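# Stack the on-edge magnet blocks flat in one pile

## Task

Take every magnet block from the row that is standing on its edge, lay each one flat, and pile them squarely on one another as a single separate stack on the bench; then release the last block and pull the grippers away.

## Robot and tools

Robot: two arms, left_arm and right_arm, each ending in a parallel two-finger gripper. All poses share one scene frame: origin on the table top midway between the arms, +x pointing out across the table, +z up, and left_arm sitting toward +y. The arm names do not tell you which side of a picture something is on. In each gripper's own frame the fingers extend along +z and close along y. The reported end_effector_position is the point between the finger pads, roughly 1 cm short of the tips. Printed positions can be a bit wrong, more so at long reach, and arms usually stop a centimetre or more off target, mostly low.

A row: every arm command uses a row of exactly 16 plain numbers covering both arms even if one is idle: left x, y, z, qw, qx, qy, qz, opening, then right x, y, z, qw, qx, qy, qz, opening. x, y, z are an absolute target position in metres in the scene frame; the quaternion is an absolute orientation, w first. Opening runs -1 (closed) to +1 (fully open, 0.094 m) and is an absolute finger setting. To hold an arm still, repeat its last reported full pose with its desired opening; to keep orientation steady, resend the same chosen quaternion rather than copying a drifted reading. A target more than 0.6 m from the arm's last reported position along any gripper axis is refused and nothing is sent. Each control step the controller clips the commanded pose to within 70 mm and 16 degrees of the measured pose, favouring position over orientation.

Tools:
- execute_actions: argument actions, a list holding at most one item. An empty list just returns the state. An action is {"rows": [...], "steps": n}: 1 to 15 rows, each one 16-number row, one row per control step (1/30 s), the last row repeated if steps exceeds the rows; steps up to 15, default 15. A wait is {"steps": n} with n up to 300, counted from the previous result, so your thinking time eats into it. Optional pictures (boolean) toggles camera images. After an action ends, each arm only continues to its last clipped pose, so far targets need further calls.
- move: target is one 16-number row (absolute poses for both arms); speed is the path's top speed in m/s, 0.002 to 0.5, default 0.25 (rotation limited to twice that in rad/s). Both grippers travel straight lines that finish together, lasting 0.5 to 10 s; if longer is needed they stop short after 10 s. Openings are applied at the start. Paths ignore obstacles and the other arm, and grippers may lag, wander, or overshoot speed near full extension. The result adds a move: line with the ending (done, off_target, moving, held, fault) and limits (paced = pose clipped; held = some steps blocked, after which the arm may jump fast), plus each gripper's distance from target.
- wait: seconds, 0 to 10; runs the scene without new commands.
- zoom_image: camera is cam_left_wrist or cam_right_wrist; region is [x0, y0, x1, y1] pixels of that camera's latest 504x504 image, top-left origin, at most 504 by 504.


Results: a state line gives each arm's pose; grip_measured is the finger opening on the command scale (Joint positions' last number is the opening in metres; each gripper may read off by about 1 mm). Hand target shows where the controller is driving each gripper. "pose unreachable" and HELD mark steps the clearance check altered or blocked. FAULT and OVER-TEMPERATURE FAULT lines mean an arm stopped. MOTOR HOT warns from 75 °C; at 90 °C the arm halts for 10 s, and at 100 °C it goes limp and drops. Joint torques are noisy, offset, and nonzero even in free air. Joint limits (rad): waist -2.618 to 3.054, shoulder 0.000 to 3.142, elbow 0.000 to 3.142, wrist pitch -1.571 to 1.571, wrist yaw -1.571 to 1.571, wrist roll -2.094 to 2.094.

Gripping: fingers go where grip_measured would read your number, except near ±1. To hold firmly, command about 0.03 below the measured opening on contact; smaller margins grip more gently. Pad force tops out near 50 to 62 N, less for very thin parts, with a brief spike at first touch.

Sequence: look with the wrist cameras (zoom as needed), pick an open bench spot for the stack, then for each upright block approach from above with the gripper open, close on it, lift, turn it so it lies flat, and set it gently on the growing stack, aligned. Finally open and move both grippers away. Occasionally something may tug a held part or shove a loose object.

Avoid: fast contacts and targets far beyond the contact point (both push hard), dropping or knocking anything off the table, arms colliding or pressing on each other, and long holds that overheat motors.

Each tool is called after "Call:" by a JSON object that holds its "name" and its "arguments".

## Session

Call:
{"name": "execute_actions", "arguments": {"actions": []}}

Scene clock: 0.00 s of 6200.00 s.
left_arm: end_effector_position=(+0.0994, -0.1539, +0.2975) grip_measured=+1.000 end_effector_quat_wxyz=(+0.378, +0.509, +0.748, -0.197) | right_arm: end_effector_position=(+0.3521, -0.2730, +0.1711) grip_measured=+1.000 end_effector_quat_wxyz=(+0.477, +0.051, +0.841, +0.249)
Joint positions: left_arm=[-1.542  1.371  1.458 -0.826 -0.331 -0.171  0.094] | right_arm=[-0.145  1.071  0.546  0.033 -0.471  0.302  0.094]
Joint velocities: left_arm=[-0.002 -0.007 -0.002 -0.051  0.007 -0.037  0.   ] | right_arm=[ 0.012 -0.012 -0.012 -0.007  0.007 -0.022  0.   ]
Joint torques (N m, as the arm reports them, + toward a larger angle): no reading
Hand target (left_arm): +0.101, -0.155, +0.312; +0.392, +0.499, +0.743, -0.210
Hand target (right_arm): +0.356, -0.273, +0.185; +0.494, +0.042, +0.832, +0.249

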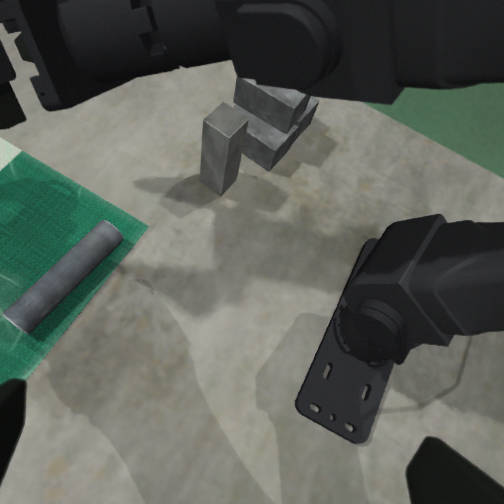

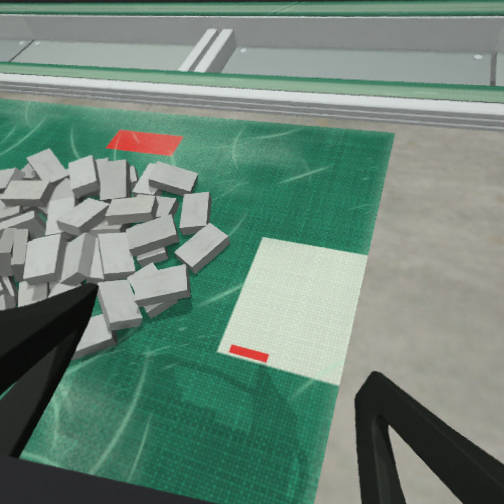

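Call:
{"name": "move", "arguments": {"target": [0.335,0.346,0.28, 0.4924,-0.1504,0.8529,0.0868,1, 0.352,-0.273,0.18,0.494,0.042,0.832,0.249,1], "speed": 0.25}}

Scene clock: 26.60 s of 6200.00 s.
left_arm: end_effector_position=(+0.3257, +0.3418, +0.2572) grip_measured=+1.000 end_effector_quat_wxyz=(+0.459, -0.151, +0.873, +0.072) | right_arm: end_effector_position=(+0.3521, -0.2730, +0.1711) grip_measured=+1.000 end_effector_quat_wxyz=(+0.477, +0.051, +0.841, +0.249)
Joint positions: left_arm=[ 0.358  1.007  0.994 -0.594  0.05   0.019  0.094] | right_arm=[-0.145  1.071  0.546  0.033 -0.471  0.302  0.094]
Joint velocities: left_arm=[-0.007 -0.007  0.002  0.037  0.007 -0.007  0.   ] | right_arm=[ 0.022 -0.002 -0.007  0.037 -0.051 -0.007  0.   ]
Joint torques (N m, as the arm reports them, + toward a larger angle): left_arm=[ 0.89 -1.14 10.31  1.76  0.   -0.05] | right_arm=[-0.31 -4.27  7.25  1.7  -0.21 -0.05]
Hand target (left_arm): +0.331, +0.348, +0.280; +0.487, -0.154, +0.856, +0.080
Hand target (right_arm): +0.352, -0.273, +0.180; +0.494, +0.042, +0.832, +0.249
Off the commanded pose (left_arm): 0.025 m, 5 deg.
Off the commanded pose (right_arm): 0.009 m, 2 deg.
After step 90, 19.97 s passed at rest.
move: off_target (left_arm)

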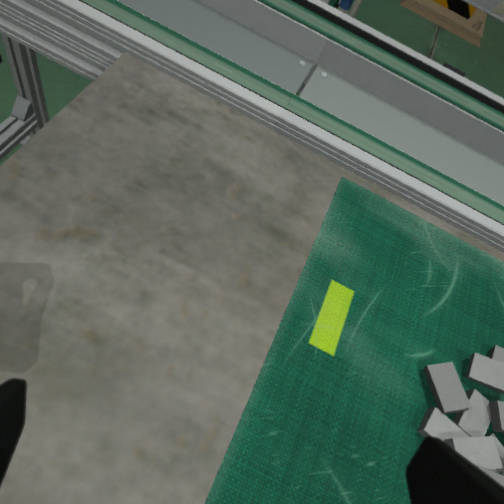

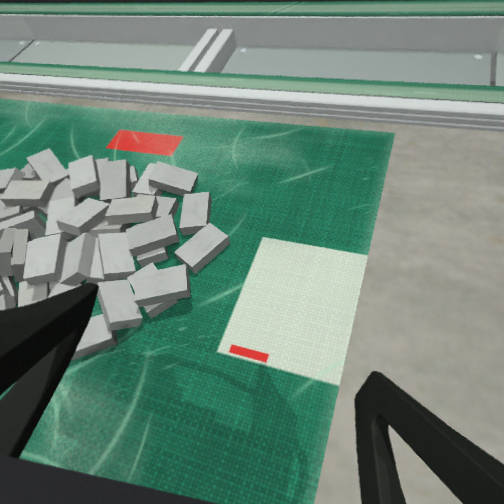

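Call:
{"name": "move", "arguments": {"target": [0.17,0.50,0.29, 0.4096,-0.4967,0.7094,0.2868,1, 0.20,-0.56,0.27,0.4330,0.4330,0.75,-0.25,1], "speed": 0.3}}

Scene clock: 36.70 s of 6200.00 s.
left_arm: end_effector_position=(+0.1699, +0.4905, +0.2729) grip_measured=+1.000 end_effector_quat_wxyz=(+0.395, -0.493, +0.727, +0.270) | right_arm: end_effector_position=(+0.2008, -0.5503, +0.2506) grip_measured=+1.000 end_effector_quat_wxyz=(+0.414, +0.433, +0.765, -0.237)
Joint positions: left_arm=[ 0.881  0.925  1.005 -0.672 -0.239 -0.155  0.094] | right_arm=[-0.768  0.887  0.904 -0.616  0.258  0.166  0.094]
Joint velocities: left_arm=[ 0.017 -0.022 -0.012  0.066  0.007 -0.051  0.   ] | right_arm=[ 0.007  0.012 -0.007  0.007  0.051 -0.022  0.   ]
Joint torques (N m, as the arm reports them, + toward a larger angle): left_arm=[ 0.93 -0.11  9.63  1.72 -0.19 -0.06] | right_arm=[-0.8  -0.14 10.66  1.7   0.19 -0.02]
Hand target (left_arm): +0.168, +0.498, +0.290; +0.412, -0.498, +0.708, +0.284
Hand target (right_arm): +0.203, -0.559, +0.269; +0.433, +0.433, +0.750, -0.250
Off the commanded pose (left_arm): 0.020 m, 3 deg.
Off the commanded pose (right_arm): 0.022 m, 3 deg.
After step 90, 4.47 s passed at rest.
move: off_target (left_arm, right_arm)

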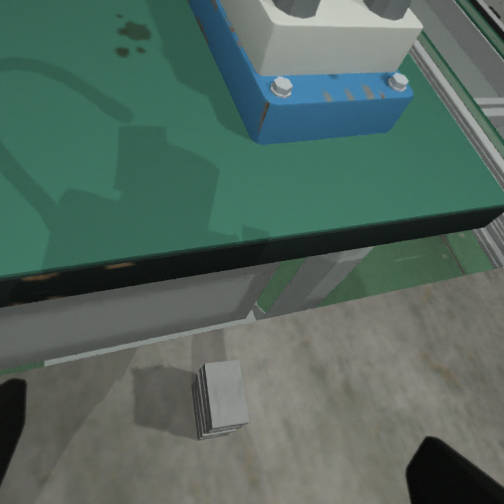

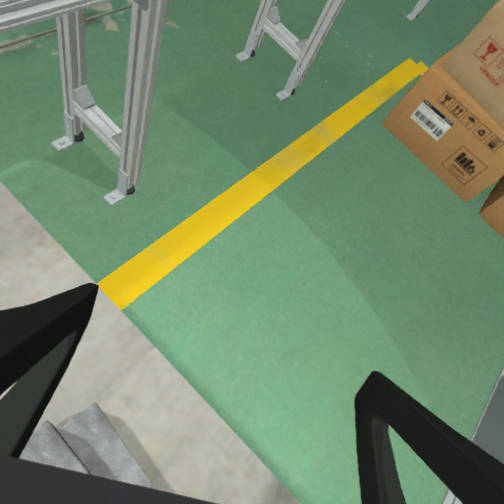

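Call:
{"name": "move", "arguments": {"target": [0.17,0.50,0.29, 0.4096,-0.4967,0.7094,0.2868,1, 0.25,-0.50,0.23,0.2052,0.3098,0.9258,-0.0687,1], "speed": 0.3}}

Scene clock: 45.53 s of 6200.00 s.
left_arm: end_effector_position=(+0.1682, +0.4913, +0.2732) grip_measured=+1.000 end_effector_quat_wxyz=(+0.393, -0.495, +0.725, +0.274) | right_arm: end_effector_position=(+0.2418, -0.4995, +0.2224) grip_measured=+1.000 end_effector_quat_wxyz=(+0.194, +0.319, +0.925, -0.069)
Joint positions: left_arm=[ 0.881  0.925  1.005 -0.672 -0.25  -0.156  0.094] | right_arm=[-0.696  1.32   1.384 -1.22   0.009  0.009  0.094]
Joint velocities: left_arm=[ 0.017  0.007  0.017 -0.022 -0.066  0.022  0.   ] | right_arm=[-0.012  0.007 -0.007  0.007 -0.037  0.022  0.   ]
Joint torques (N m, as the arm reports them, + toward a larger angle): left_arm=[ 0.22  0.51  9.65  1.77 -0.22 -0.06] | right_arm=[ 0.7  -3.23  9.82  0.82 -0.09 -0.06]
Hand target (left_arm): +0.170, +0.499, +0.290; +0.410, -0.497, +0.709, +0.286
Hand target (right_arm): +0.248, -0.499, +0.232; +0.205, +0.310, +0.926, -0.069
Off the commanded pose (left_arm): 0.019 m, 3 deg.
Off the commanded pose (right_arm): 0.011 m, 2 deg.
After step 90, 4.07 s passed at rest.
move: off_target (left_arm, right_arm)

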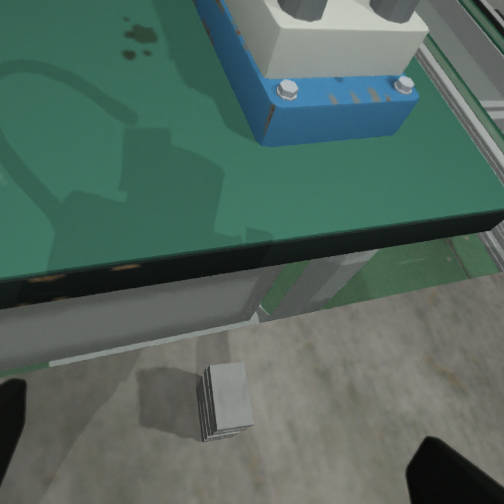

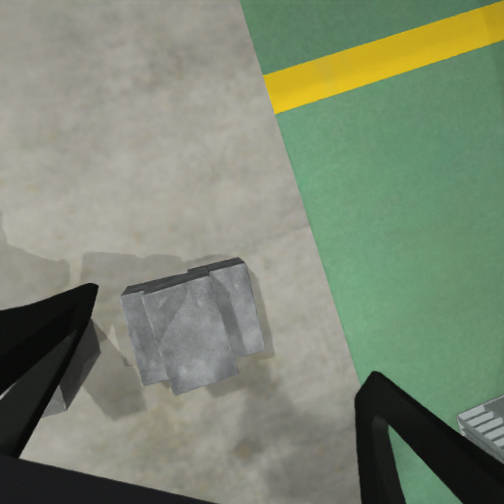

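Call:
{"name": "zoom_image", "arguments": {"camera": "cam_left_wrist", "region": [160, 330, 300, 470]}}

Region (160, 330, 300, 470) of cam_left_wrist's 504x504 image, scaled by 3.600, with more detail than that image has.

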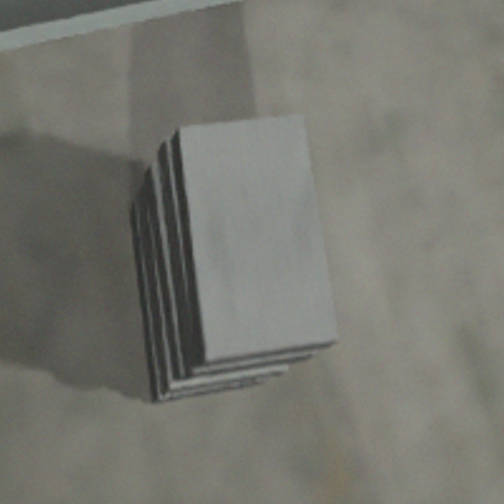

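Call:
{"name": "move", "arguments": {"target": [0.25,0.12,0.26, 0.2527,0.2090,0.9430,-0.0560,1, 0.40,-0.44,0.23,0.3780,0.1445,0.9125,-0.0599,1], "speed": 0.3}}

Scene clock: 79.10 s of 6200.00 s.
left_arm: end_effector_position=(+0.2498, +0.1270, +0.2496) grip_measured=+1.000 end_effector_quat_wxyz=(+0.234, +0.202, +0.950, -0.040) | right_arm: end_effector_position=(+0.3917, -0.4411, +0.2287) grip_measured=+1.000 end_effector_quat_wxyz=(+0.367, +0.151, +0.916, -0.059)
Joint positions: left_arm=[-0.447  1.144  1.36  -1.309 -0.018  0.005  0.094] | right_arm=[-0.345  1.421  1.295 -0.683  0.013  0.018  0.094]
Joint velocities: left_arm=[-0.007 -0.012  0.002 -0.007  0.007 -0.022  0.   ] | right_arm=[-0.002 -0.002 -0.012 -0.007 -0.022 -0.066  0.   ]
Joint torques (N m, as the arm reports them, + toward a larger angle): left_arm=[-1.05 -1.29  8.74  1.01  0.1   0.03] | right_arm=[ 0.56 -4.7   7.64  1.54  0.03 -0.04]
Hand target (left_arm): +0.252, +0.121, +0.260; +0.248, +0.211, +0.944, -0.048
Hand target (right_arm): +0.399, -0.440, +0.230; +0.378, +0.144, +0.913, -0.060
Off the commanded pose (left_arm): 0.013 m, 3 deg.
Off the commanded pose (right_arm): 0.008 m, 2 deg.
After step 90, 27.20 s passed at rest.
move: off_target (left_arm)

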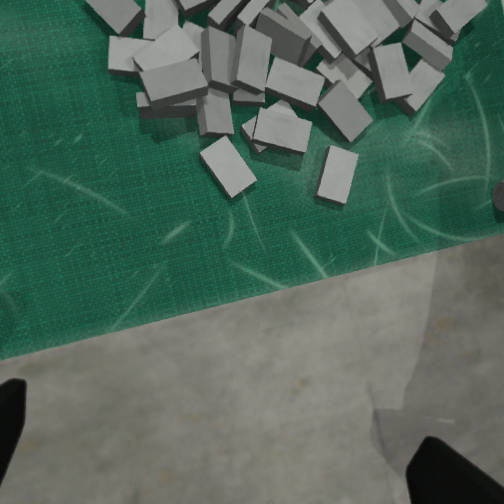

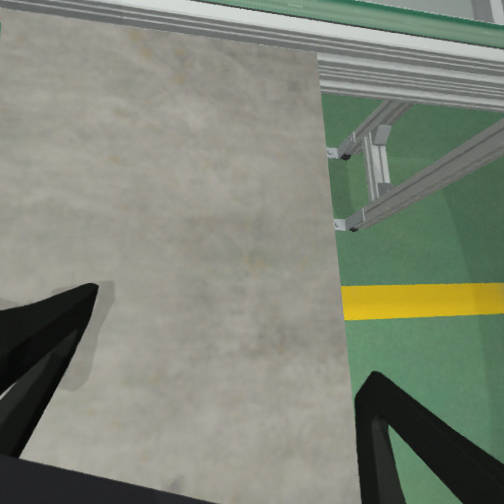

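Call:
{"name": "move", "arguments": {"target": [0.27,0.47,0.27, 0.2778,-0.3650,0.8811,0.1151,1, 0.30,-0.30,0.23,0.3780,0.05,0.9225,0,1], "speed": 0.3}}

Scene clock: 88.77 s of 6200.00 s.
left_arm: end_effector_position=(+0.2643, +0.4590, +0.2537) grip_measured=+1.000 end_effector_quat_wxyz=(+0.250, -0.362, +0.893, +0.093) | right_arm: end_effector_position=(+0.3024, -0.3036, +0.2217) grip_measured=+1.000 end_effector_quat_wxyz=(+0.366, +0.047, +0.929, -0.002)
Joint positions: left_arm=[ 0.735  1.401  1.517 -1.147  0.013 -0.009  0.094] | right_arm=[ 0.084  1.022  1.023 -0.83   0.124  0.179  0.094]
Joint velocities: left_arm=[-0.002 -0.002  0.002  0.022  0.022 -0.022  0.   ] | right_arm=[-0.002 -0.007  0.022  0.037  0.022 -0.081  0.   ]
Joint torques (N m, as the arm reports them, + toward a larger angle): left_arm=[ 0.67 -4.09  9.13  1.31 -0.1  -0.08] | right_arm=[ 0.81 -4.2   7.4   1.23  0.13  0.13]
Hand target (left_arm): +0.267, +0.469, +0.269; +0.274, -0.368, +0.882, +0.109
Hand target (right_arm): +0.299, -0.303, +0.228; +0.378, +0.050, +0.924, -0.000
Off the commanded pose (left_arm): 0.020 m, 4 deg.
Off the commanded pose (right_arm): 0.009 m, 2 deg.
After step 90, 4.17 s passed at rest.
move: off_target (left_arm)

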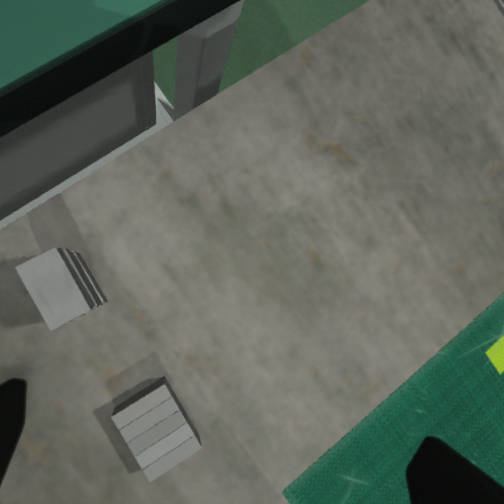

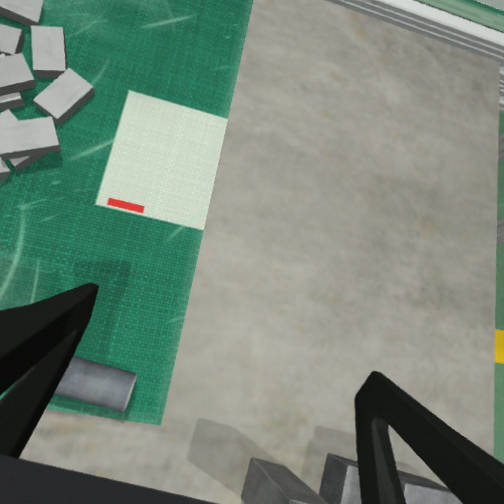

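Call:
{"name": "zoom_image", "arguments": {"camera": "cam_left_wrist", "region": [80, 360, 230, 504]}}

Region (80, 360, 230, 504) of cam_left_wrist's 504x504 image, scaled by 3.360, with more detail than that image has; it fills the top 484 rows of this view, and the rest is white.

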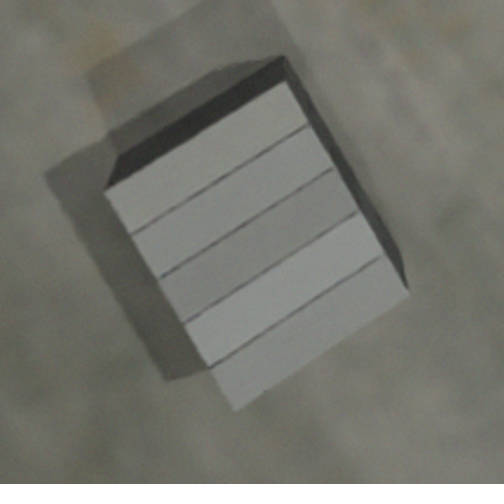

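Call:
{"name": "move", "arguments": {"target": [0.180,0.445,0.13, 0,0.0741,0.9973,0,1, 0.28,0.02,0.18,0.5172,-0.4822,0.5172,0.4822,1], "speed": 0.2}}

Scene clock: 213.77 s of 6200.00 s.
left_arm: end_effector_position=(+0.1839, +0.4438, +0.1321) grip_measured=+1.000 end_effector_quat_wxyz=(+0.002, +0.079, +0.997, +0.005) | right_arm: end_effector_position=(+0.2760, +0.0121, +0.1730) grip_measured=+1.000 end_effector_quat_wxyz=(+0.509, -0.479, +0.533, +0.477)
Joint positions: left_arm=[ 0.888  1.571  1.322 -1.313 -0.002  1.075  0.094] | right_arm=[ 0.502  1.756  0.618  1.091 -0.941 -0.015  0.094]
Joint velocities: left_arm=[-0.017 -0.012 -0.012  0.037 -0.007  0.066  0.   ] | right_arm=[ 0.017 -0.007 -0.007  0.037 -0.007 -0.022  0.   ]
Joint torques (N m, as the arm reports them, + toward a larger angle): left_arm=[ 1.03 -4.91  5.88  0.18 -0.03  0.06] | right_arm=[ 0.73 -5.49  8.28  1.56 -0.11  0.13]
Hand target (left_arm): +0.180, +0.445, +0.131; -0.002, +0.076, +0.997, +0.001
Hand target (right_arm): +0.277, +0.018, +0.182; +0.517, -0.483, +0.517, +0.482
Off the commanded pose (left_arm): 0.005 m, 1 deg.
Off the commanded pose (right_arm): 0.011 m, 2 deg.
After step 90, 117.00 s passed at rest.
move: off_target (right_arm)

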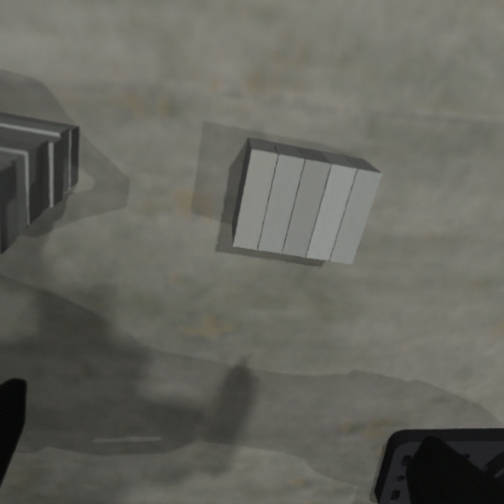

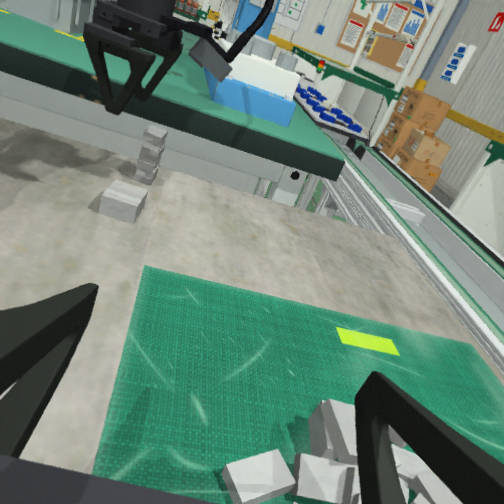

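Call:
{"name": "move", "arguments": {"target": [0.198,0.4245,0.075, 0,0.0741,0.9973,0,1, 0.28,0.02,0.18,0.5172,-0.4822,0.5172,0.4822,1], "speed": 0.1}}

Scene clock: 228.70 s of 6200.00 s.
left_arm: end_effector_position=(+0.1931, +0.4238, +0.0756) grip_measured=+1.000 end_effector_quat_wxyz=(-0.006, +0.072, +0.997, -0.005) | right_arm: end_effector_position=(+0.2769, +0.0127, +0.1677) grip_measured=+1.000 end_effector_quat_wxyz=(+0.506, -0.478, +0.536, +0.479)
Joint positions: left_arm=[ 0.815  1.583  1.108 -1.111 -0.003  0.989  0.094] | right_arm=[ 0.502  1.777  0.618  1.107 -0.942 -0.011  0.094]
Joint velocities: left_arm=[-0.012 -0.012  0.002 -0.051 -0.037  0.037  0.   ] | right_arm=[-0.002 -0.002 -0.002  0.037  0.066  0.022  0.   ]
Joint torques (N m, as the arm reports them, + toward a larger angle): left_arm=[-1.12 -4.9   5.75  0.37  0.01 -0.09] | right_arm=[ 0.72 -5.8   8.67  1.59 -0.1   0.1 ]
Hand target (left_arm): +0.198, +0.425, +0.075; -0.000, +0.074, +0.997, +0.001
Hand target (right_arm): +0.279, +0.020, +0.180; +0.517, -0.482, +0.517, +0.482
Off the commanded pose (left_arm): 0.005 m, 1 deg.
Off the commanded pose (right_arm): 0.015 m, 3 deg.
After step 90, 10.77 s passed at rest.
move: off_target (right_arm)

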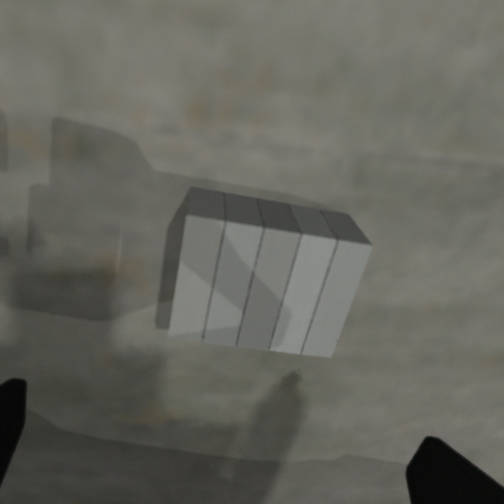

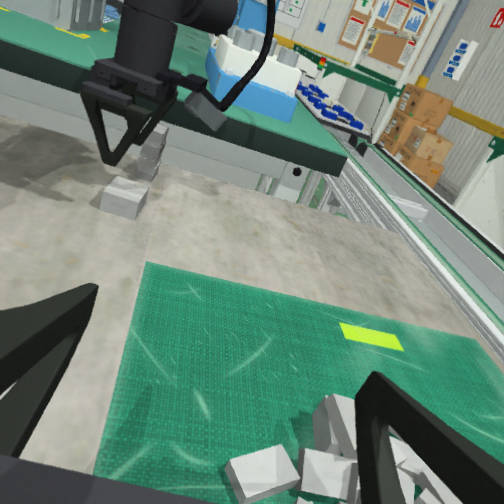

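Call:
{"name": "move", "arguments": {"target": [0.211,0.4185,0.060, 0,0.0741,0.9973,0,1, 0.28,0.02,0.18,0.5172,-0.4822,0.5172,0.4822,1], "speed": 0.05}}

Scene clock: 234.63 s of 6200.00 s.
left_arm: end_effector_position=(+0.2062, +0.4185, +0.0611) grip_measured=+1.000 end_effector_quat_wxyz=(-0.005, +0.072, +0.997, -0.004) | right_arm: end_effector_position=(+0.2770, +0.0127, +0.1678) grip_measured=+1.000 end_effector_quat_wxyz=(+0.506, -0.478, +0.535, +0.479)
Joint positions: left_arm=[ 0.765  1.614  1.081 -1.05  -0.003  0.939  0.094] | right_arm=[ 0.502  1.777  0.618  1.108 -0.942 -0.011  0.094]
Joint velocities: left_arm=[-0.002  0.022  0.002  0.051  0.007 -0.037  0.   ] | right_arm=[-0.002 -0.002  0.022  0.007 -0.066 -0.007  0.   ]
Joint torques (N m, as the arm reports them, + toward a larger angle): left_arm=[-1.06 -5.15  5.32  0.38  0.04 -0.09] | right_arm=[ 0.79 -5.77  8.57  1.57 -0.09  0.11]
Hand target (left_arm): +0.211, +0.419, +0.060; -0.000, +0.074, +0.997, +0.000
Hand target (right_arm): +0.279, +0.020, +0.180; +0.517, -0.482, +0.517, +0.482
Off the commanded pose (left_arm): 0.005 m, 1 deg.
Off the commanded pose (right_arm): 0.014 m, 3 deg.
After step 90, 2.03 s passed at rest.
move: off_target (right_arm)

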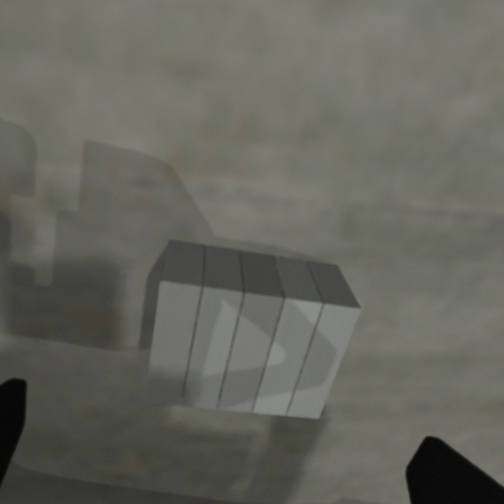

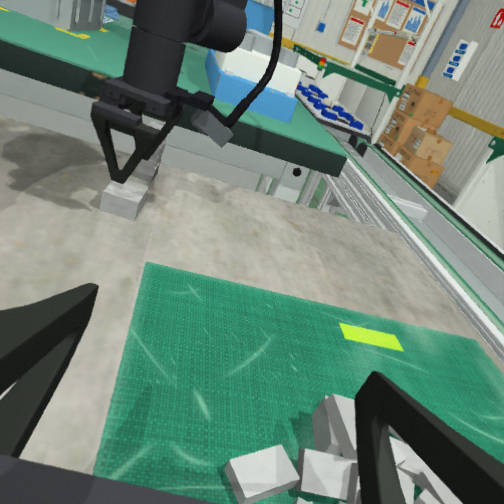

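Call:
{"name": "move", "arguments": {"target": [0.211,0.4185,0.026, 0,0.0741,0.9973,0,1, 0.28,0.02,0.18,0.5172,-0.4822,0.5172,0.4822,1], "speed": 0.04}}

Scene clock: 238.83 s of 6200.00 s.
left_arm: end_effector_position=(+0.2063, +0.4187, +0.0271) grip_measured=+1.000 end_effector_quat_wxyz=(-0.005, +0.072, +0.997, -0.004) | right_arm: end_effector_position=(+0.2770, +0.0127, +0.1678) grip_measured=+1.000 end_effector_quat_wxyz=(+0.506, -0.478, +0.535, +0.479)
Joint positions: left_arm=[ 0.765  1.663  0.989 -0.91  -0.003  0.938  0.094] | right_arm=[ 0.502  1.777  0.618  1.108 -0.942 -0.011  0.094]
Joint velocities: left_arm=[ 0.012  0.002 -0.002  0.022 -0.081 -0.007  0.   ] | right_arm=[-0.007 -0.002  0.017 -0.081  0.022  0.066  0.   ]
Joint torques (N m, as the arm reports them, + toward a larger angle): left_arm=[-1.02 -5.22  5.19  0.38  0.05 -0.09] | right_arm=[ 0.76 -5.76  8.63  1.56 -0.09  0.1 ]
Hand target (left_arm): +0.211, +0.419, +0.026; +0.000, +0.074, +0.997, -0.000
Hand target (right_arm): +0.279, +0.020, +0.180; +0.517, -0.482, +0.517, +0.482
Off the commanded pose (left_arm): 0.005 m, 1 deg.
Off the commanded pose (right_arm): 0.014 m, 3 deg.
move: off_target (right_arm)

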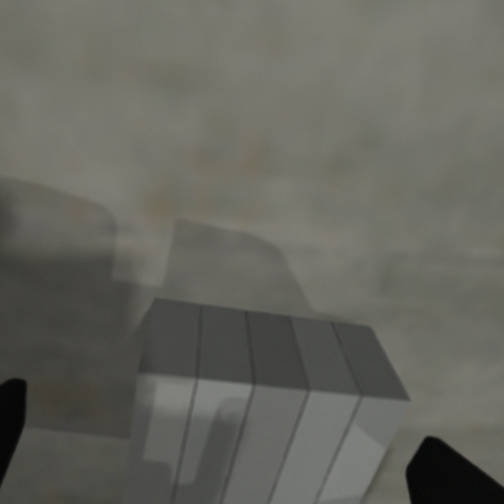

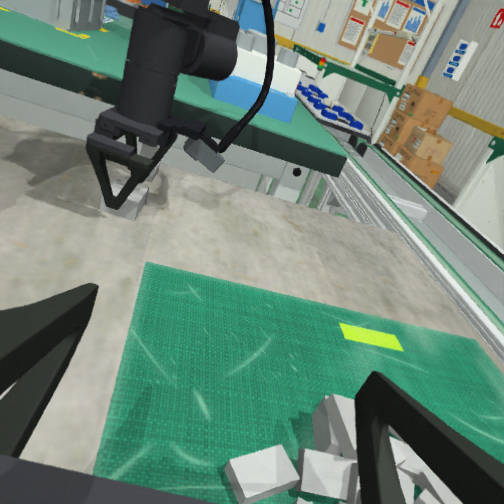

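Call:
{"name": "move", "arguments": {"target": [0.210,0.411,0.026, 0,0.0741,0.9973,0,0.45, 0.28,0.02,0.18,0.5172,-0.4822,0.5172,0.4822,1], "speed": 0.02}}

Scene clock: 245.07 s of 6200.00 s.
left_arm: end_effector_position=(+0.2042, +0.4104, +0.0222) grip_measured=+0.452 end_effector_quat_wxyz=(-0.012, +0.072, +0.997, -0.011) | right_arm: end_effector_position=(+0.2770, +0.0127, +0.1678) grip_measured=+1.000 end_effector_quat_wxyz=(+0.506, -0.478, +0.535, +0.479)
Joint positions: left_arm=[ 0.749  1.663  0.967 -0.908 -0.003  0.922  0.068] | right_arm=[ 0.502  1.777  0.618  1.108 -0.942 -0.011  0.094]
Joint velocities: left_arm=[0.007 0.002 0.007 0.007 0.037 0.037 0.   ] | right_arm=[ 0.002 -0.002 -0.012  0.022  0.037  0.022  0.   ]
Joint torques (N m, as the arm reports them, + toward a larger angle): left_arm=[-1.22 -6.97  4.99  0.36  0.03 -0.12] | right_arm=[ 0.84 -5.78  8.69  1.56 -0.09  0.12]
Hand target (left_arm): +0.210, +0.411, +0.026; +0.000, +0.074, +0.997, -0.000
Hand target (right_arm): +0.279, +0.020, +0.180; +0.517, -0.482, +0.517, +0.482
Off the commanded pose (left_arm): 0.007 m, 2 deg.
Off the commanded pose (right_arm): 0.014 m, 3 deg.
After step 90, 1.90 s passed at rest.
move: off_target (right_arm)

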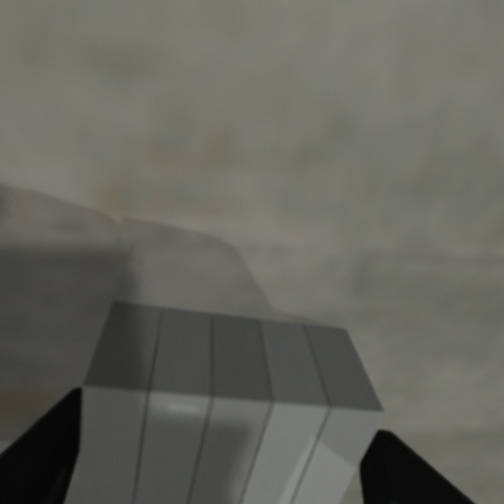

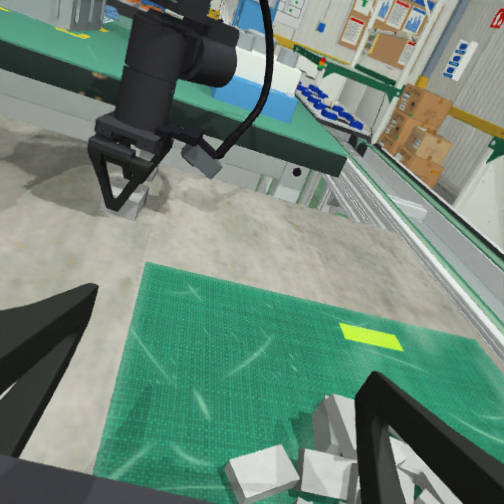

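Call:
{"name": "execute_actions", "arguments": {"actions": [{"rows":[[0.210,0.411,0.026,0,0.0741,0.9973,0,0.40,0.28,0.02,0.18,0.5172,-0.4822,0.5172,0.4822,1],[0.210,0.411,0.026,0,0.0741,0.9973,0,0.36,0.28,0.02,0.18,0.5172,-0.4822,0.5172,0.4822,1],[0.210,0.411,0.026,0,0.0741,0.9973,0,0.32,0.28,0.02,0.18,0.5172,-0.4822,0.5172,0.4822,1],[0.210,0.411,0.026,0,0.0741,0.9973,0,0.29,0.28,0.02,0.18,0.5172,-0.4822,0.5172,0.4822,1],[0.210,0.411,0.026,0,0.0741,0.9973,0,0.26,0.28,0.02,0.18,0.5172,-0.4822,0.5172,0.4822,1],[0.210,0.411,0.026,0,0.0741,0.9973,0,0.23,0.28,0.02,0.18,0.5172,-0.4822,0.5172,0.4822,1],[0.210,0.411,0.026,0,0.0741,0.9973,0,0.21,0.28,0.02,0.18,0.5172,-0.4822,0.5172,0.4822,1],[0.210,0.411,0.026,0,0.0741,0.9973,0,0.19,0.28,0.02,0.18,0.5172,-0.4822,0.5172,0.4822,1],[0.210,0.411,0.026,0,0.0741,0.9973,0,0.17,0.28,0.02,0.18,0.5172,-0.4822,0.5172,0.4822,1],[0.210,0.411,0.026,0,0.0741,0.9973,0,0.15,0.28,0.02,0.18,0.5172,-0.4822,0.5172,0.4822,1],[0.210,0.411,0.026,0,0.0741,0.9973,0,0.13,0.28,0.02,0.18,0.5172,-0.4822,0.5172,0.4822,1],[0.210,0.411,0.026,0,0.0741,0.9973,0,0.11,0.28,0.02,0.18,0.5172,-0.4822,0.5172,0.4822,1],[0.210,0.411,0.026,0,0.0741,0.9973,0,0.09,0.28,0.02,0.18,0.5172,-0.4822,0.5172,0.4822,1],[0.210,0.411,0.026,0,0.0741,0.9973,0,0.07,0.28,0.02,0.18,0.5172,-0.4822,0.5172,0.4822,1],[0.210,0.411,0.026,0,0.0741,0.9973,0,0.05,0.28,0.02,0.18,0.5172,-0.4822,0.5172,0.4822,1]],"steps":15}]}}

Scene clock: 254.37 s of 6200.00 s.
left_arm: end_effector_position=(+0.2059, +0.4130, +0.0221) grip_measured=+0.131 end_effector_quat_wxyz=(-0.009, +0.071, +0.997, -0.005) | right_arm: end_effector_position=(+0.2770, +0.0127, +0.1678) grip_measured=+1.000 end_effector_quat_wxyz=(+0.506, -0.478, +0.535, +0.479)
Joint positions: left_arm=[ 0.749  1.663  0.967 -0.895 -0.007  0.92   0.053] | right_arm=[ 0.502  1.777  0.618  1.108 -0.942 -0.011  0.094]
Joint velocities: left_arm=[-0.007  0.007 -0.002 -0.037 -0.022 -0.007 -0.001] | right_arm=[-0.002  0.017  0.002  0.022 -0.066 -0.007  0.   ]
Joint torques (N m, as the arm reports them, + toward a larger angle): left_arm=[-1.1  -6.97  4.99  0.26  0.06 -0.09] | right_arm=[ 0.77 -5.82  8.68  1.57 -0.08  0.13]
Hand target (left_arm): +0.210, +0.411, +0.026; +0.000, +0.074, +0.997, -0.000
Hand target (right_arm): +0.279, +0.020, +0.180; +0.517, -0.482, +0.517, +0.482
Off the commanded pose (left_arm): 0.006 m, 1 deg.
Off the commanded pose (right_arm): 0.014 m, 3 deg.
Steps of this call (steps 1 to 90: nothing new was sent; then 5.80 s passed at rest; steps 91 to 105: all 15 steps of this action). Readings (end_effector_position):
91: left_arm (+0.2043, +0.4105, +0.0222) | right_arm (+0.2770, +0.0127, +0.1678)
92: left_arm (+0.2043, +0.4105, +0.0222) | right_arm (+0.2770, +0.0127, +0.1678)
94: left_arm (+0.2047, +0.4109, +0.0222) | right_arm (+0.2770, +0.0127, +0.1678)
98: left_arm (+0.2055, +0.4125, +0.0221) | right_arm (+0.2770, +0.0127, +0.1678)
105: the state above

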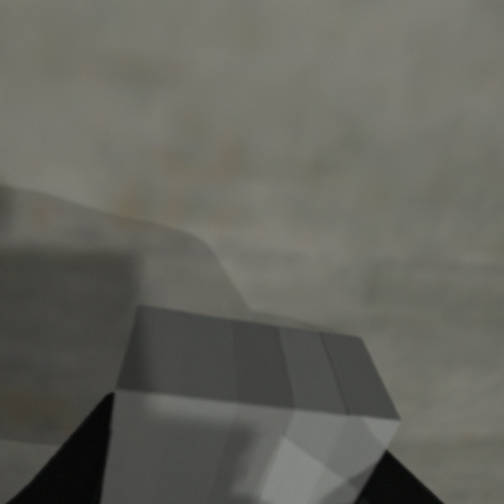

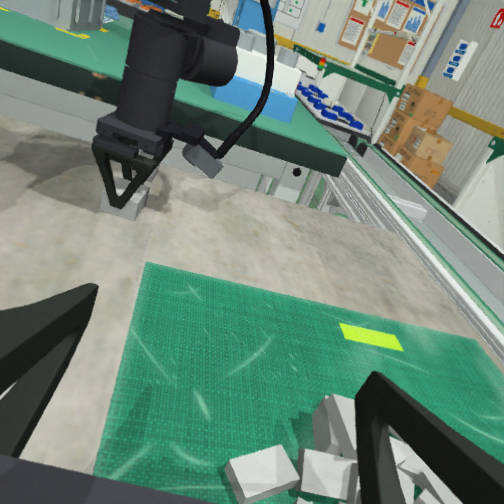

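Call:
{"name": "move", "arguments": {"target": [0.210,0.413,0.07, 0,0.0741,0.9973,0,0.05, 0.28,0.02,0.18,0.5172,-0.4822,0.5172,0.4822,1], "speed": 0.05}}

Scene clock: 259.67 s of 6200.00 s.
left_arm: end_effector_position=(+0.1995, +0.4068, +0.0503) grip_measured=+0.131 end_effector_quat_wxyz=(-0.024, +0.071, +0.997, -0.022) | right_arm: end_effector_position=(+0.2770, +0.0127, +0.1678) grip_measured=+1.000 end_effector_quat_wxyz=(+0.506, -0.478, +0.535, +0.479)
Joint positions: left_arm=[ 0.749  1.627  1.048 -1.055 -0.007  0.92   0.053] | right_arm=[ 0.502  1.777  0.618  1.108 -0.942 -0.011  0.094]
Joint velocities: left_arm=[ 0.017  0.007  0.022 -0.007  0.051  0.007 -0.   ] | right_arm=[-0.012 -0.017 -0.007 -0.066 -0.007 -0.022  0.   ]
Joint torques (N m, as the arm reports them, + toward a larger angle): left_arm=[-0.61 -8.56  9.08 -0.03  0.06 -0.03] | right_arm=[ 0.74 -5.77  8.68  1.59 -0.11  0.11]
Hand target (left_arm): +0.209, +0.413, +0.070; +0.000, +0.074, +0.997, -0.000
Hand target (right_arm): +0.279, +0.020, +0.180; +0.517, -0.482, +0.517, +0.482
Off the commanded pose (left_arm): 0.023 m, 4 deg.
Off the commanded pose (right_arm): 0.014 m, 3 deg.
After step 90, 0.87 s passed at rest.
move: off_target (left_arm, right_arm)

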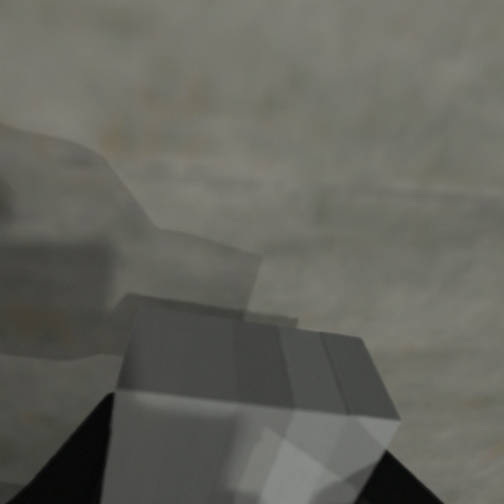

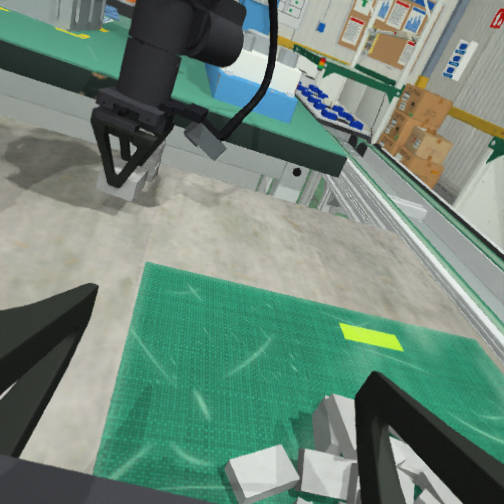

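Call:
{"name": "move", "arguments": {"target": [0.350,0.494,0.085, 0,0.4384,0.8988,0,0.05, 0.28,0.02,0.18,0.5172,-0.4822,0.5172,0.4822,1], "speed": 0.07}}

Scene clock: 269.10 s of 6200.00 s.
left_arm: end_effector_position=(+0.3395, +0.4937, +0.0625) grip_measured=+0.131 end_effector_quat_wxyz=(-0.013, +0.429, +0.903, -0.019) | right_arm: end_effector_position=(+0.2770, +0.0127, +0.1679) grip_measured=+1.000 end_effector_quat_wxyz=(+0.506, -0.478, +0.535, +0.479)
Joint positions: left_arm=[ 0.662  2.214  1.898 -1.299 -0.008  1.578  0.053] | right_arm=[ 0.502  1.777  0.618  1.108 -0.942 -0.011  0.094]
Joint velocities: left_arm=[ 0.002 -0.012  0.002 -0.037 -0.051 -0.007  0.   ] | right_arm=[ 0.022 -0.007 -0.002  0.037  0.022  0.022  0.   ]
Joint torques (N m, as the arm reports them, + toward a larger angle): left_arm=[ -1.19 -12.31   9.47  -0.04   0.05   0.07] | right_arm=[ 0.79 -5.76  8.64  1.57 -0.06  0.11]
Hand target (left_arm): +0.349, +0.493, +0.083; -0.000, +0.438, +0.899, +0.001
Hand target (right_arm): +0.279, +0.020, +0.180; +0.517, -0.482, +0.517, +0.482
Off the commanded pose (left_arm): 0.025 m, 3 deg.
Off the commanded pose (right_arm): 0.014 m, 3 deg.
After step 90, 0.50 s passed at rest.
move: off_target (left_arm, right_arm)

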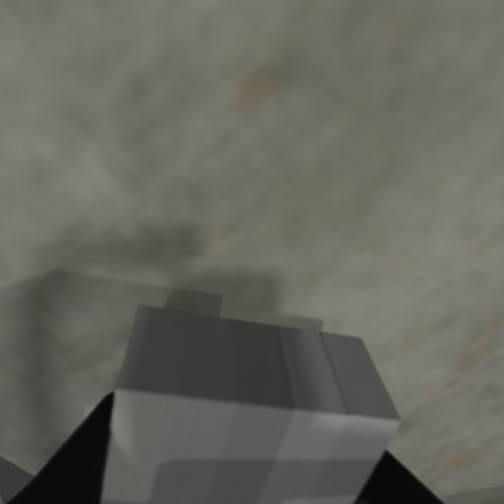

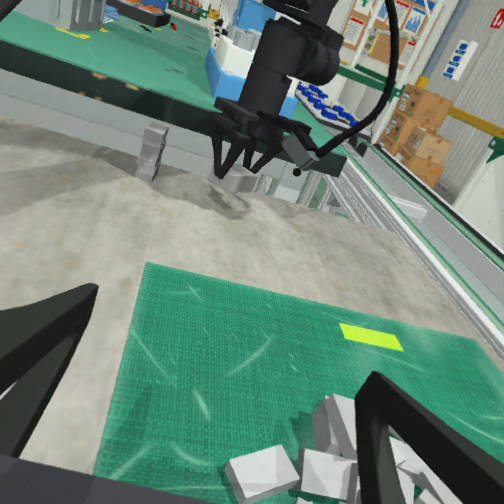

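Call:
{"name": "move", "arguments": {"target": [0.347,0.494,0.030, 0,0.4384,0.8988,0,0.05, 0.28,0.02,0.18,0.5172,-0.4822,0.5172,0.4822,1], "speed": 0.03}}

Scene clock: 275.73 s of 6200.00 s.
left_arm: end_effector_position=(+0.3356, +0.4905, +0.0236) grip_measured=+0.131 end_effector_quat_wxyz=(-0.016, +0.431, +0.902, -0.026) | right_arm: end_effector_position=(+0.2770, +0.0127, +0.1679) grip_measured=+1.000 end_effector_quat_wxyz=(+0.506, -0.478, +0.535, +0.479)
Joint positions: left_arm=[ 0.662  2.235  1.776 -1.172 -0.008  1.582  0.053] | right_arm=[ 0.502  1.777  0.618  1.108 -0.942 -0.011  0.094]
Joint velocities: left_arm=[-0.002 -0.002 -0.002  0.037 -0.037 -0.022 -0.   ] | right_arm=[ 0.007 -0.017  0.007  0.022 -0.007 -0.007  0.   ]
Joint torques (N m, as the arm reports them, + toward a larger angle): left_arm=[ -0.75 -12.24   5.04   0.57   0.08   0.05] | right_arm=[ 0.84 -5.76  8.65  1.59 -0.08  0.14]
Hand target (left_arm): +0.347, +0.494, +0.030; +0.000, +0.438, +0.899, -0.001
Hand target (right_arm): +0.279, +0.020, +0.180; +0.517, -0.482, +0.517, +0.482
Off the commanded pose (left_arm): 0.014 m, 4 deg.
Off the commanded pose (right_arm): 0.014 m, 3 deg.
After step 90, 2.30 s passed at rest.
move: off_target (left_arm, right_arm)

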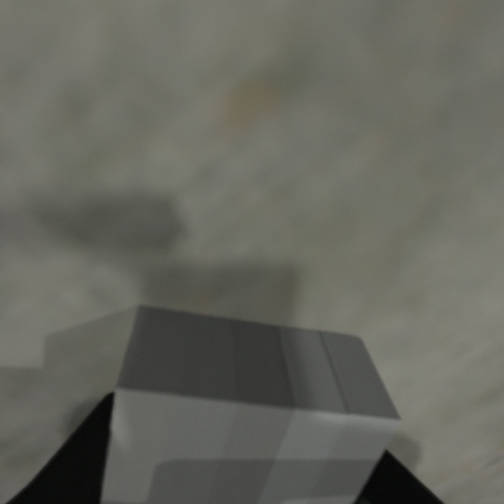

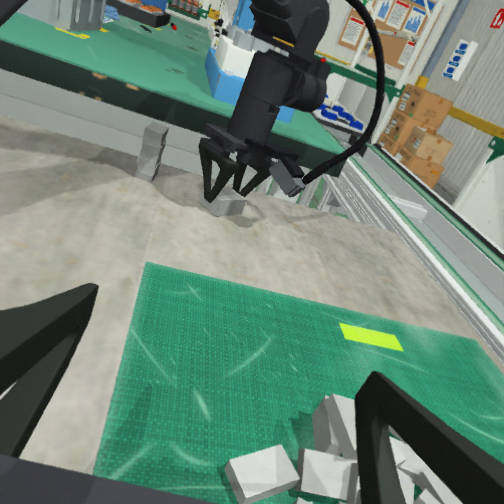

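Call:
{"name": "execute_actions", "arguments": {"actions": []}}

Scene clock: 289.87 s of 6200.00 s.
left_arm: end_effector_position=(+0.3357, +0.4906, +0.0236) grip_measured=+0.131 end_effector_quat_wxyz=(-0.016, +0.431, +0.902, -0.026) | right_arm: end_effector_position=(+0.2770, +0.0127, +0.1679) grip_measured=+1.000 end_effector_quat_wxyz=(+0.506, -0.478, +0.535, +0.479)
Joint positions: left_arm=[ 0.662  2.235  1.776 -1.172 -0.008  1.582  0.053] | right_arm=[ 0.502  1.777  0.618  1.108 -0.942 -0.011  0.094]
Joint velocities: left_arm=[ 0.007  0.007 -0.007 -0.051  0.022  0.037 -0.001] | right_arm=[ 0.017  0.002 -0.007 -0.022 -0.051  0.081  0.   ]
Joint torques (N m, as the arm reports them, + toward a larger angle): left_arm=[ -0.73 -12.15   5.1    0.59   0.08   0.06] | right_arm=[ 0.7  -5.76  8.57  1.57 -0.08  0.1 ]
Hand target (left_arm): +0.347, +0.494, +0.030; +0.000, +0.438, +0.899, -0.000
Hand target (right_arm): +0.279, +0.020, +0.180; +0.517, -0.482, +0.517, +0.482
Off the commanded pose (left_arm): 0.013 m, 4 deg.
Off the commanded pose (right_arm): 0.014 m, 3 deg.
Steps of this call (steps 1 to 90: nothing new was sent; then 11.13 s passed at rest). Readings (end_effector_position):
1: left_arm (+0.3356, +0.4905, +0.0236) | right_arm (+0.2770, +0.0127, +0.1679)
2: left_arm (+0.3356, +0.4905, +0.0236) | right_arm (+0.2770, +0.0127, +0.1679)
4: left_arm (+0.3357, +0.4906, +0.0236) | right_arm (+0.2770, +0.0127, +0.1679)
8: left_arm (+0.3357, +0.4906, +0.0236) | right_arm (+0.2770, +0.0127, +0.1679)
90: the state above

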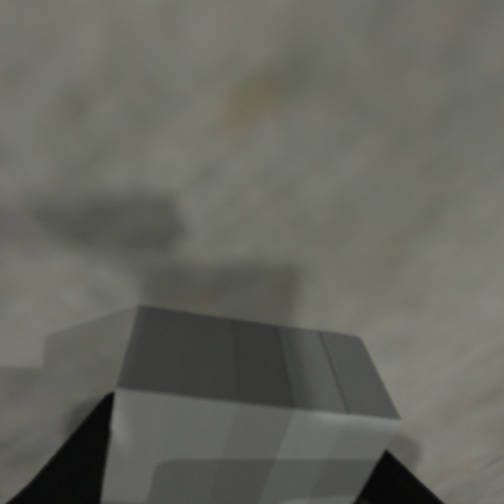

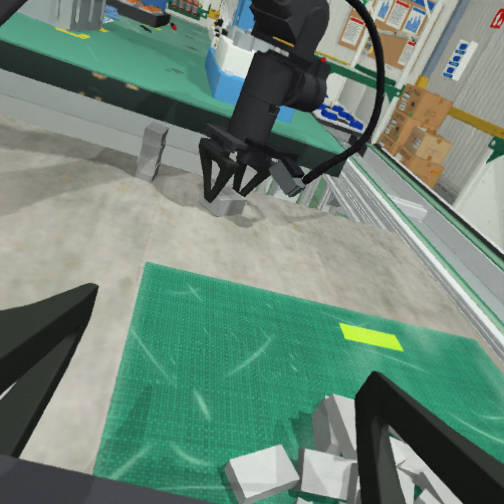

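Call:
{"name": "execute_actions", "arguments": {"actions": [{"rows": [[0.347,0.494,0.028,0,0.4384,0.8988,0,0.12,0.28,0.02,0.18,0.5172,-0.4822,0.5172,0.4822,1],[0.347,0.494,0.028,0,0.4384,0.8988,0,0.15,0.28,0.02,0.18,0.5172,-0.4822,0.5172,0.4822,1],[0.347,0.494,0.028,0,0.4384,0.8988,0,0.18,0.28,0.02,0.18,0.5172,-0.4822,0.5172,0.4822,1],[0.347,0.494,0.028,0,0.4384,0.8988,0,0.22,0.28,0.02,0.18,0.5172,-0.4822,0.5172,0.4822,1],[0.347,0.494,0.028,0,0.4384,0.8988,0,0.26,0.28,0.02,0.18,0.5172,-0.4822,0.5172,0.4822,1],[0.347,0.494,0.028,0,0.4384,0.8988,0,0.3,0.28,0.02,0.18,0.5172,-0.4822,0.5172,0.4822,1],[0.347,0.494,0.028,0,0.4384,0.8988,0,0.35,0.28,0.02,0.18,0.5172,-0.4822,0.5172,0.4822,1],[0.347,0.494,0.028,0,0.4384,0.8988,0,0.4,0.28,0.02,0.18,0.5172,-0.4822,0.5172,0.4822,1],[0.347,0.494,0.028,0,0.4384,0.8988,0,0.5,0.28,0.02,0.18,0.5172,-0.4822,0.5172,0.4822,1],[0.347,0.494,0.028,0,0.4384,0.8988,0,0.6,0.28,0.02,0.18,0.5172,-0.4822,0.5172,0.4822,1]], "steps": 15}]}}

Scene clock: 301.20 s of 6200.00 s.
left_arm: end_effector_position=(+0.3405, +0.4945, +0.0203) grip_measured=+0.598 end_effector_quat_wxyz=(-0.010, +0.432, +0.902, -0.013) | right_arm: end_effector_position=(+0.2770, +0.0127, +0.1679) grip_measured=+1.000 end_effector_quat_wxyz=(+0.506, -0.478, +0.535, +0.479)
Joint positions: left_arm=[ 0.662  2.235  1.764 -1.132 -0.008  1.584  0.075] | right_arm=[ 0.502  1.777  0.618  1.108 -0.942 -0.011  0.094]
Joint velocities: left_arm=[ 0.007  0.007 -0.007  0.007  0.051  0.037 -0.001] | right_arm=[-0.007  0.007  0.012  0.022 -0.095 -0.022  0.   ]
Joint torques (N m, as the arm reports them, + toward a larger angle): left_arm=[ -0.75 -12.01   5.54   0.29   0.07   0.03] | right_arm=[ 0.78 -5.8   8.64  1.57 -0.09  0.11]
Hand target (left_arm): +0.347, +0.494, +0.028; +0.000, +0.438, +0.899, -0.000
Hand target (right_arm): +0.279, +0.020, +0.180; +0.517, -0.482, +0.517, +0.482
Off the commanded pose (left_arm): 0.010 m, 2 deg.
Off the commanded pose (right_arm): 0.014 m, 3 deg.
Steps of this call (steps 1 to 90: nothing new was sent; then 7.83 s passed at rest; steps 91 to 105: all 15 steps of this action). Readings (end_effector_position):
91: left_arm (+0.3357, +0.4906, +0.0236) | right_arm (+0.2770, +0.0127, +0.1679)
92: left_arm (+0.3357, +0.4906, +0.0236) | right_arm (+0.2770, +0.0127, +0.1679)
94: left_arm (+0.3364, +0.4911, +0.0227) | right_arm (+0.2770, +0.0127, +0.1679)
98: left_arm (+0.3376, +0.4921, +0.0205) | right_arm (+0.2770, +0.0127, +0.1679)
105: the state above

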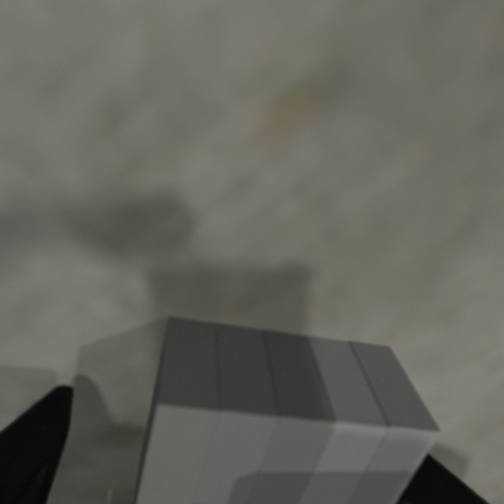

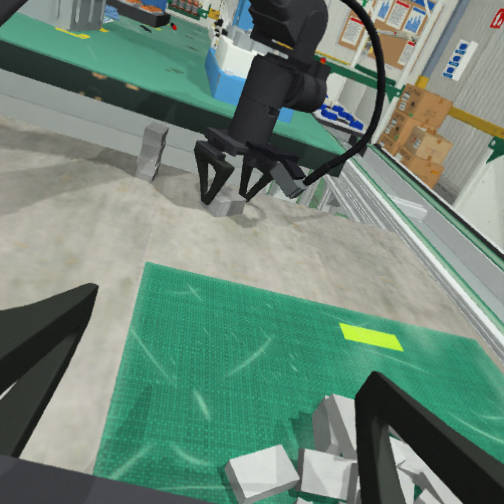

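Call:
{"name": "move", "arguments": {"target": [0.340,0.494,0.095,0,0.4384,0.8988,0,1,0.28,0.02,0.18,0.5172,-0.4822,0.5172,0.4822,1], "speed": 0.08}}

Scene clock: 304.60 s of 6200.00 s.
left_arm: end_effector_position=(+0.3366, +0.4913, +0.0756) grip_measured=+1.000 end_effector_quat_wxyz=(-0.012, +0.437, +0.899, -0.017) | right_arm: end_effector_position=(+0.2770, +0.0127, +0.1679) grip_measured=+1.000 end_effector_quat_wxyz=(+0.506, -0.478, +0.535, +0.479)
Joint positions: left_arm=[ 0.662  2.191  1.913 -1.334 -0.008  1.595  0.094] | right_arm=[ 0.502  1.777  0.618  1.108 -0.942 -0.011  0.094]
Joint velocities: left_arm=[0.012 0.012 0.027 0.051 0.037 0.007 0.   ] | right_arm=[ 0.012 -0.002 -0.017  0.051 -0.007 -0.007  0.   ]
Joint torques (N m, as the arm reports them, + toward a larger angle): left_arm=[  0.2  -12.76   8.22   0.03   0.07   0.05] | right_arm=[ 0.83 -5.79  8.66  1.56 -0.09  0.11]
Hand target (left_arm): +0.340, +0.494, +0.095; +0.000, +0.438, +0.899, +0.000
Hand target (right_arm): +0.279, +0.020, +0.180; +0.517, -0.482, +0.517, +0.482
Off the commanded pose (left_arm): 0.020 m, 2 deg.
Off the commanded pose (right_arm): 0.014 m, 3 deg.
move: off_target (left_arm, right_arm)

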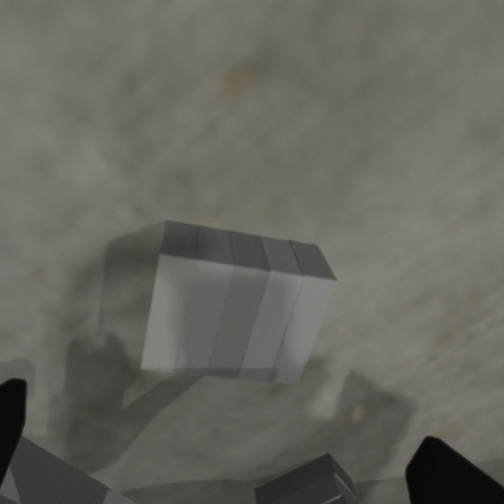

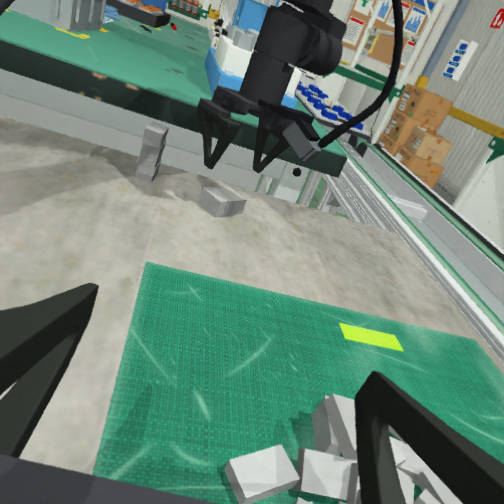

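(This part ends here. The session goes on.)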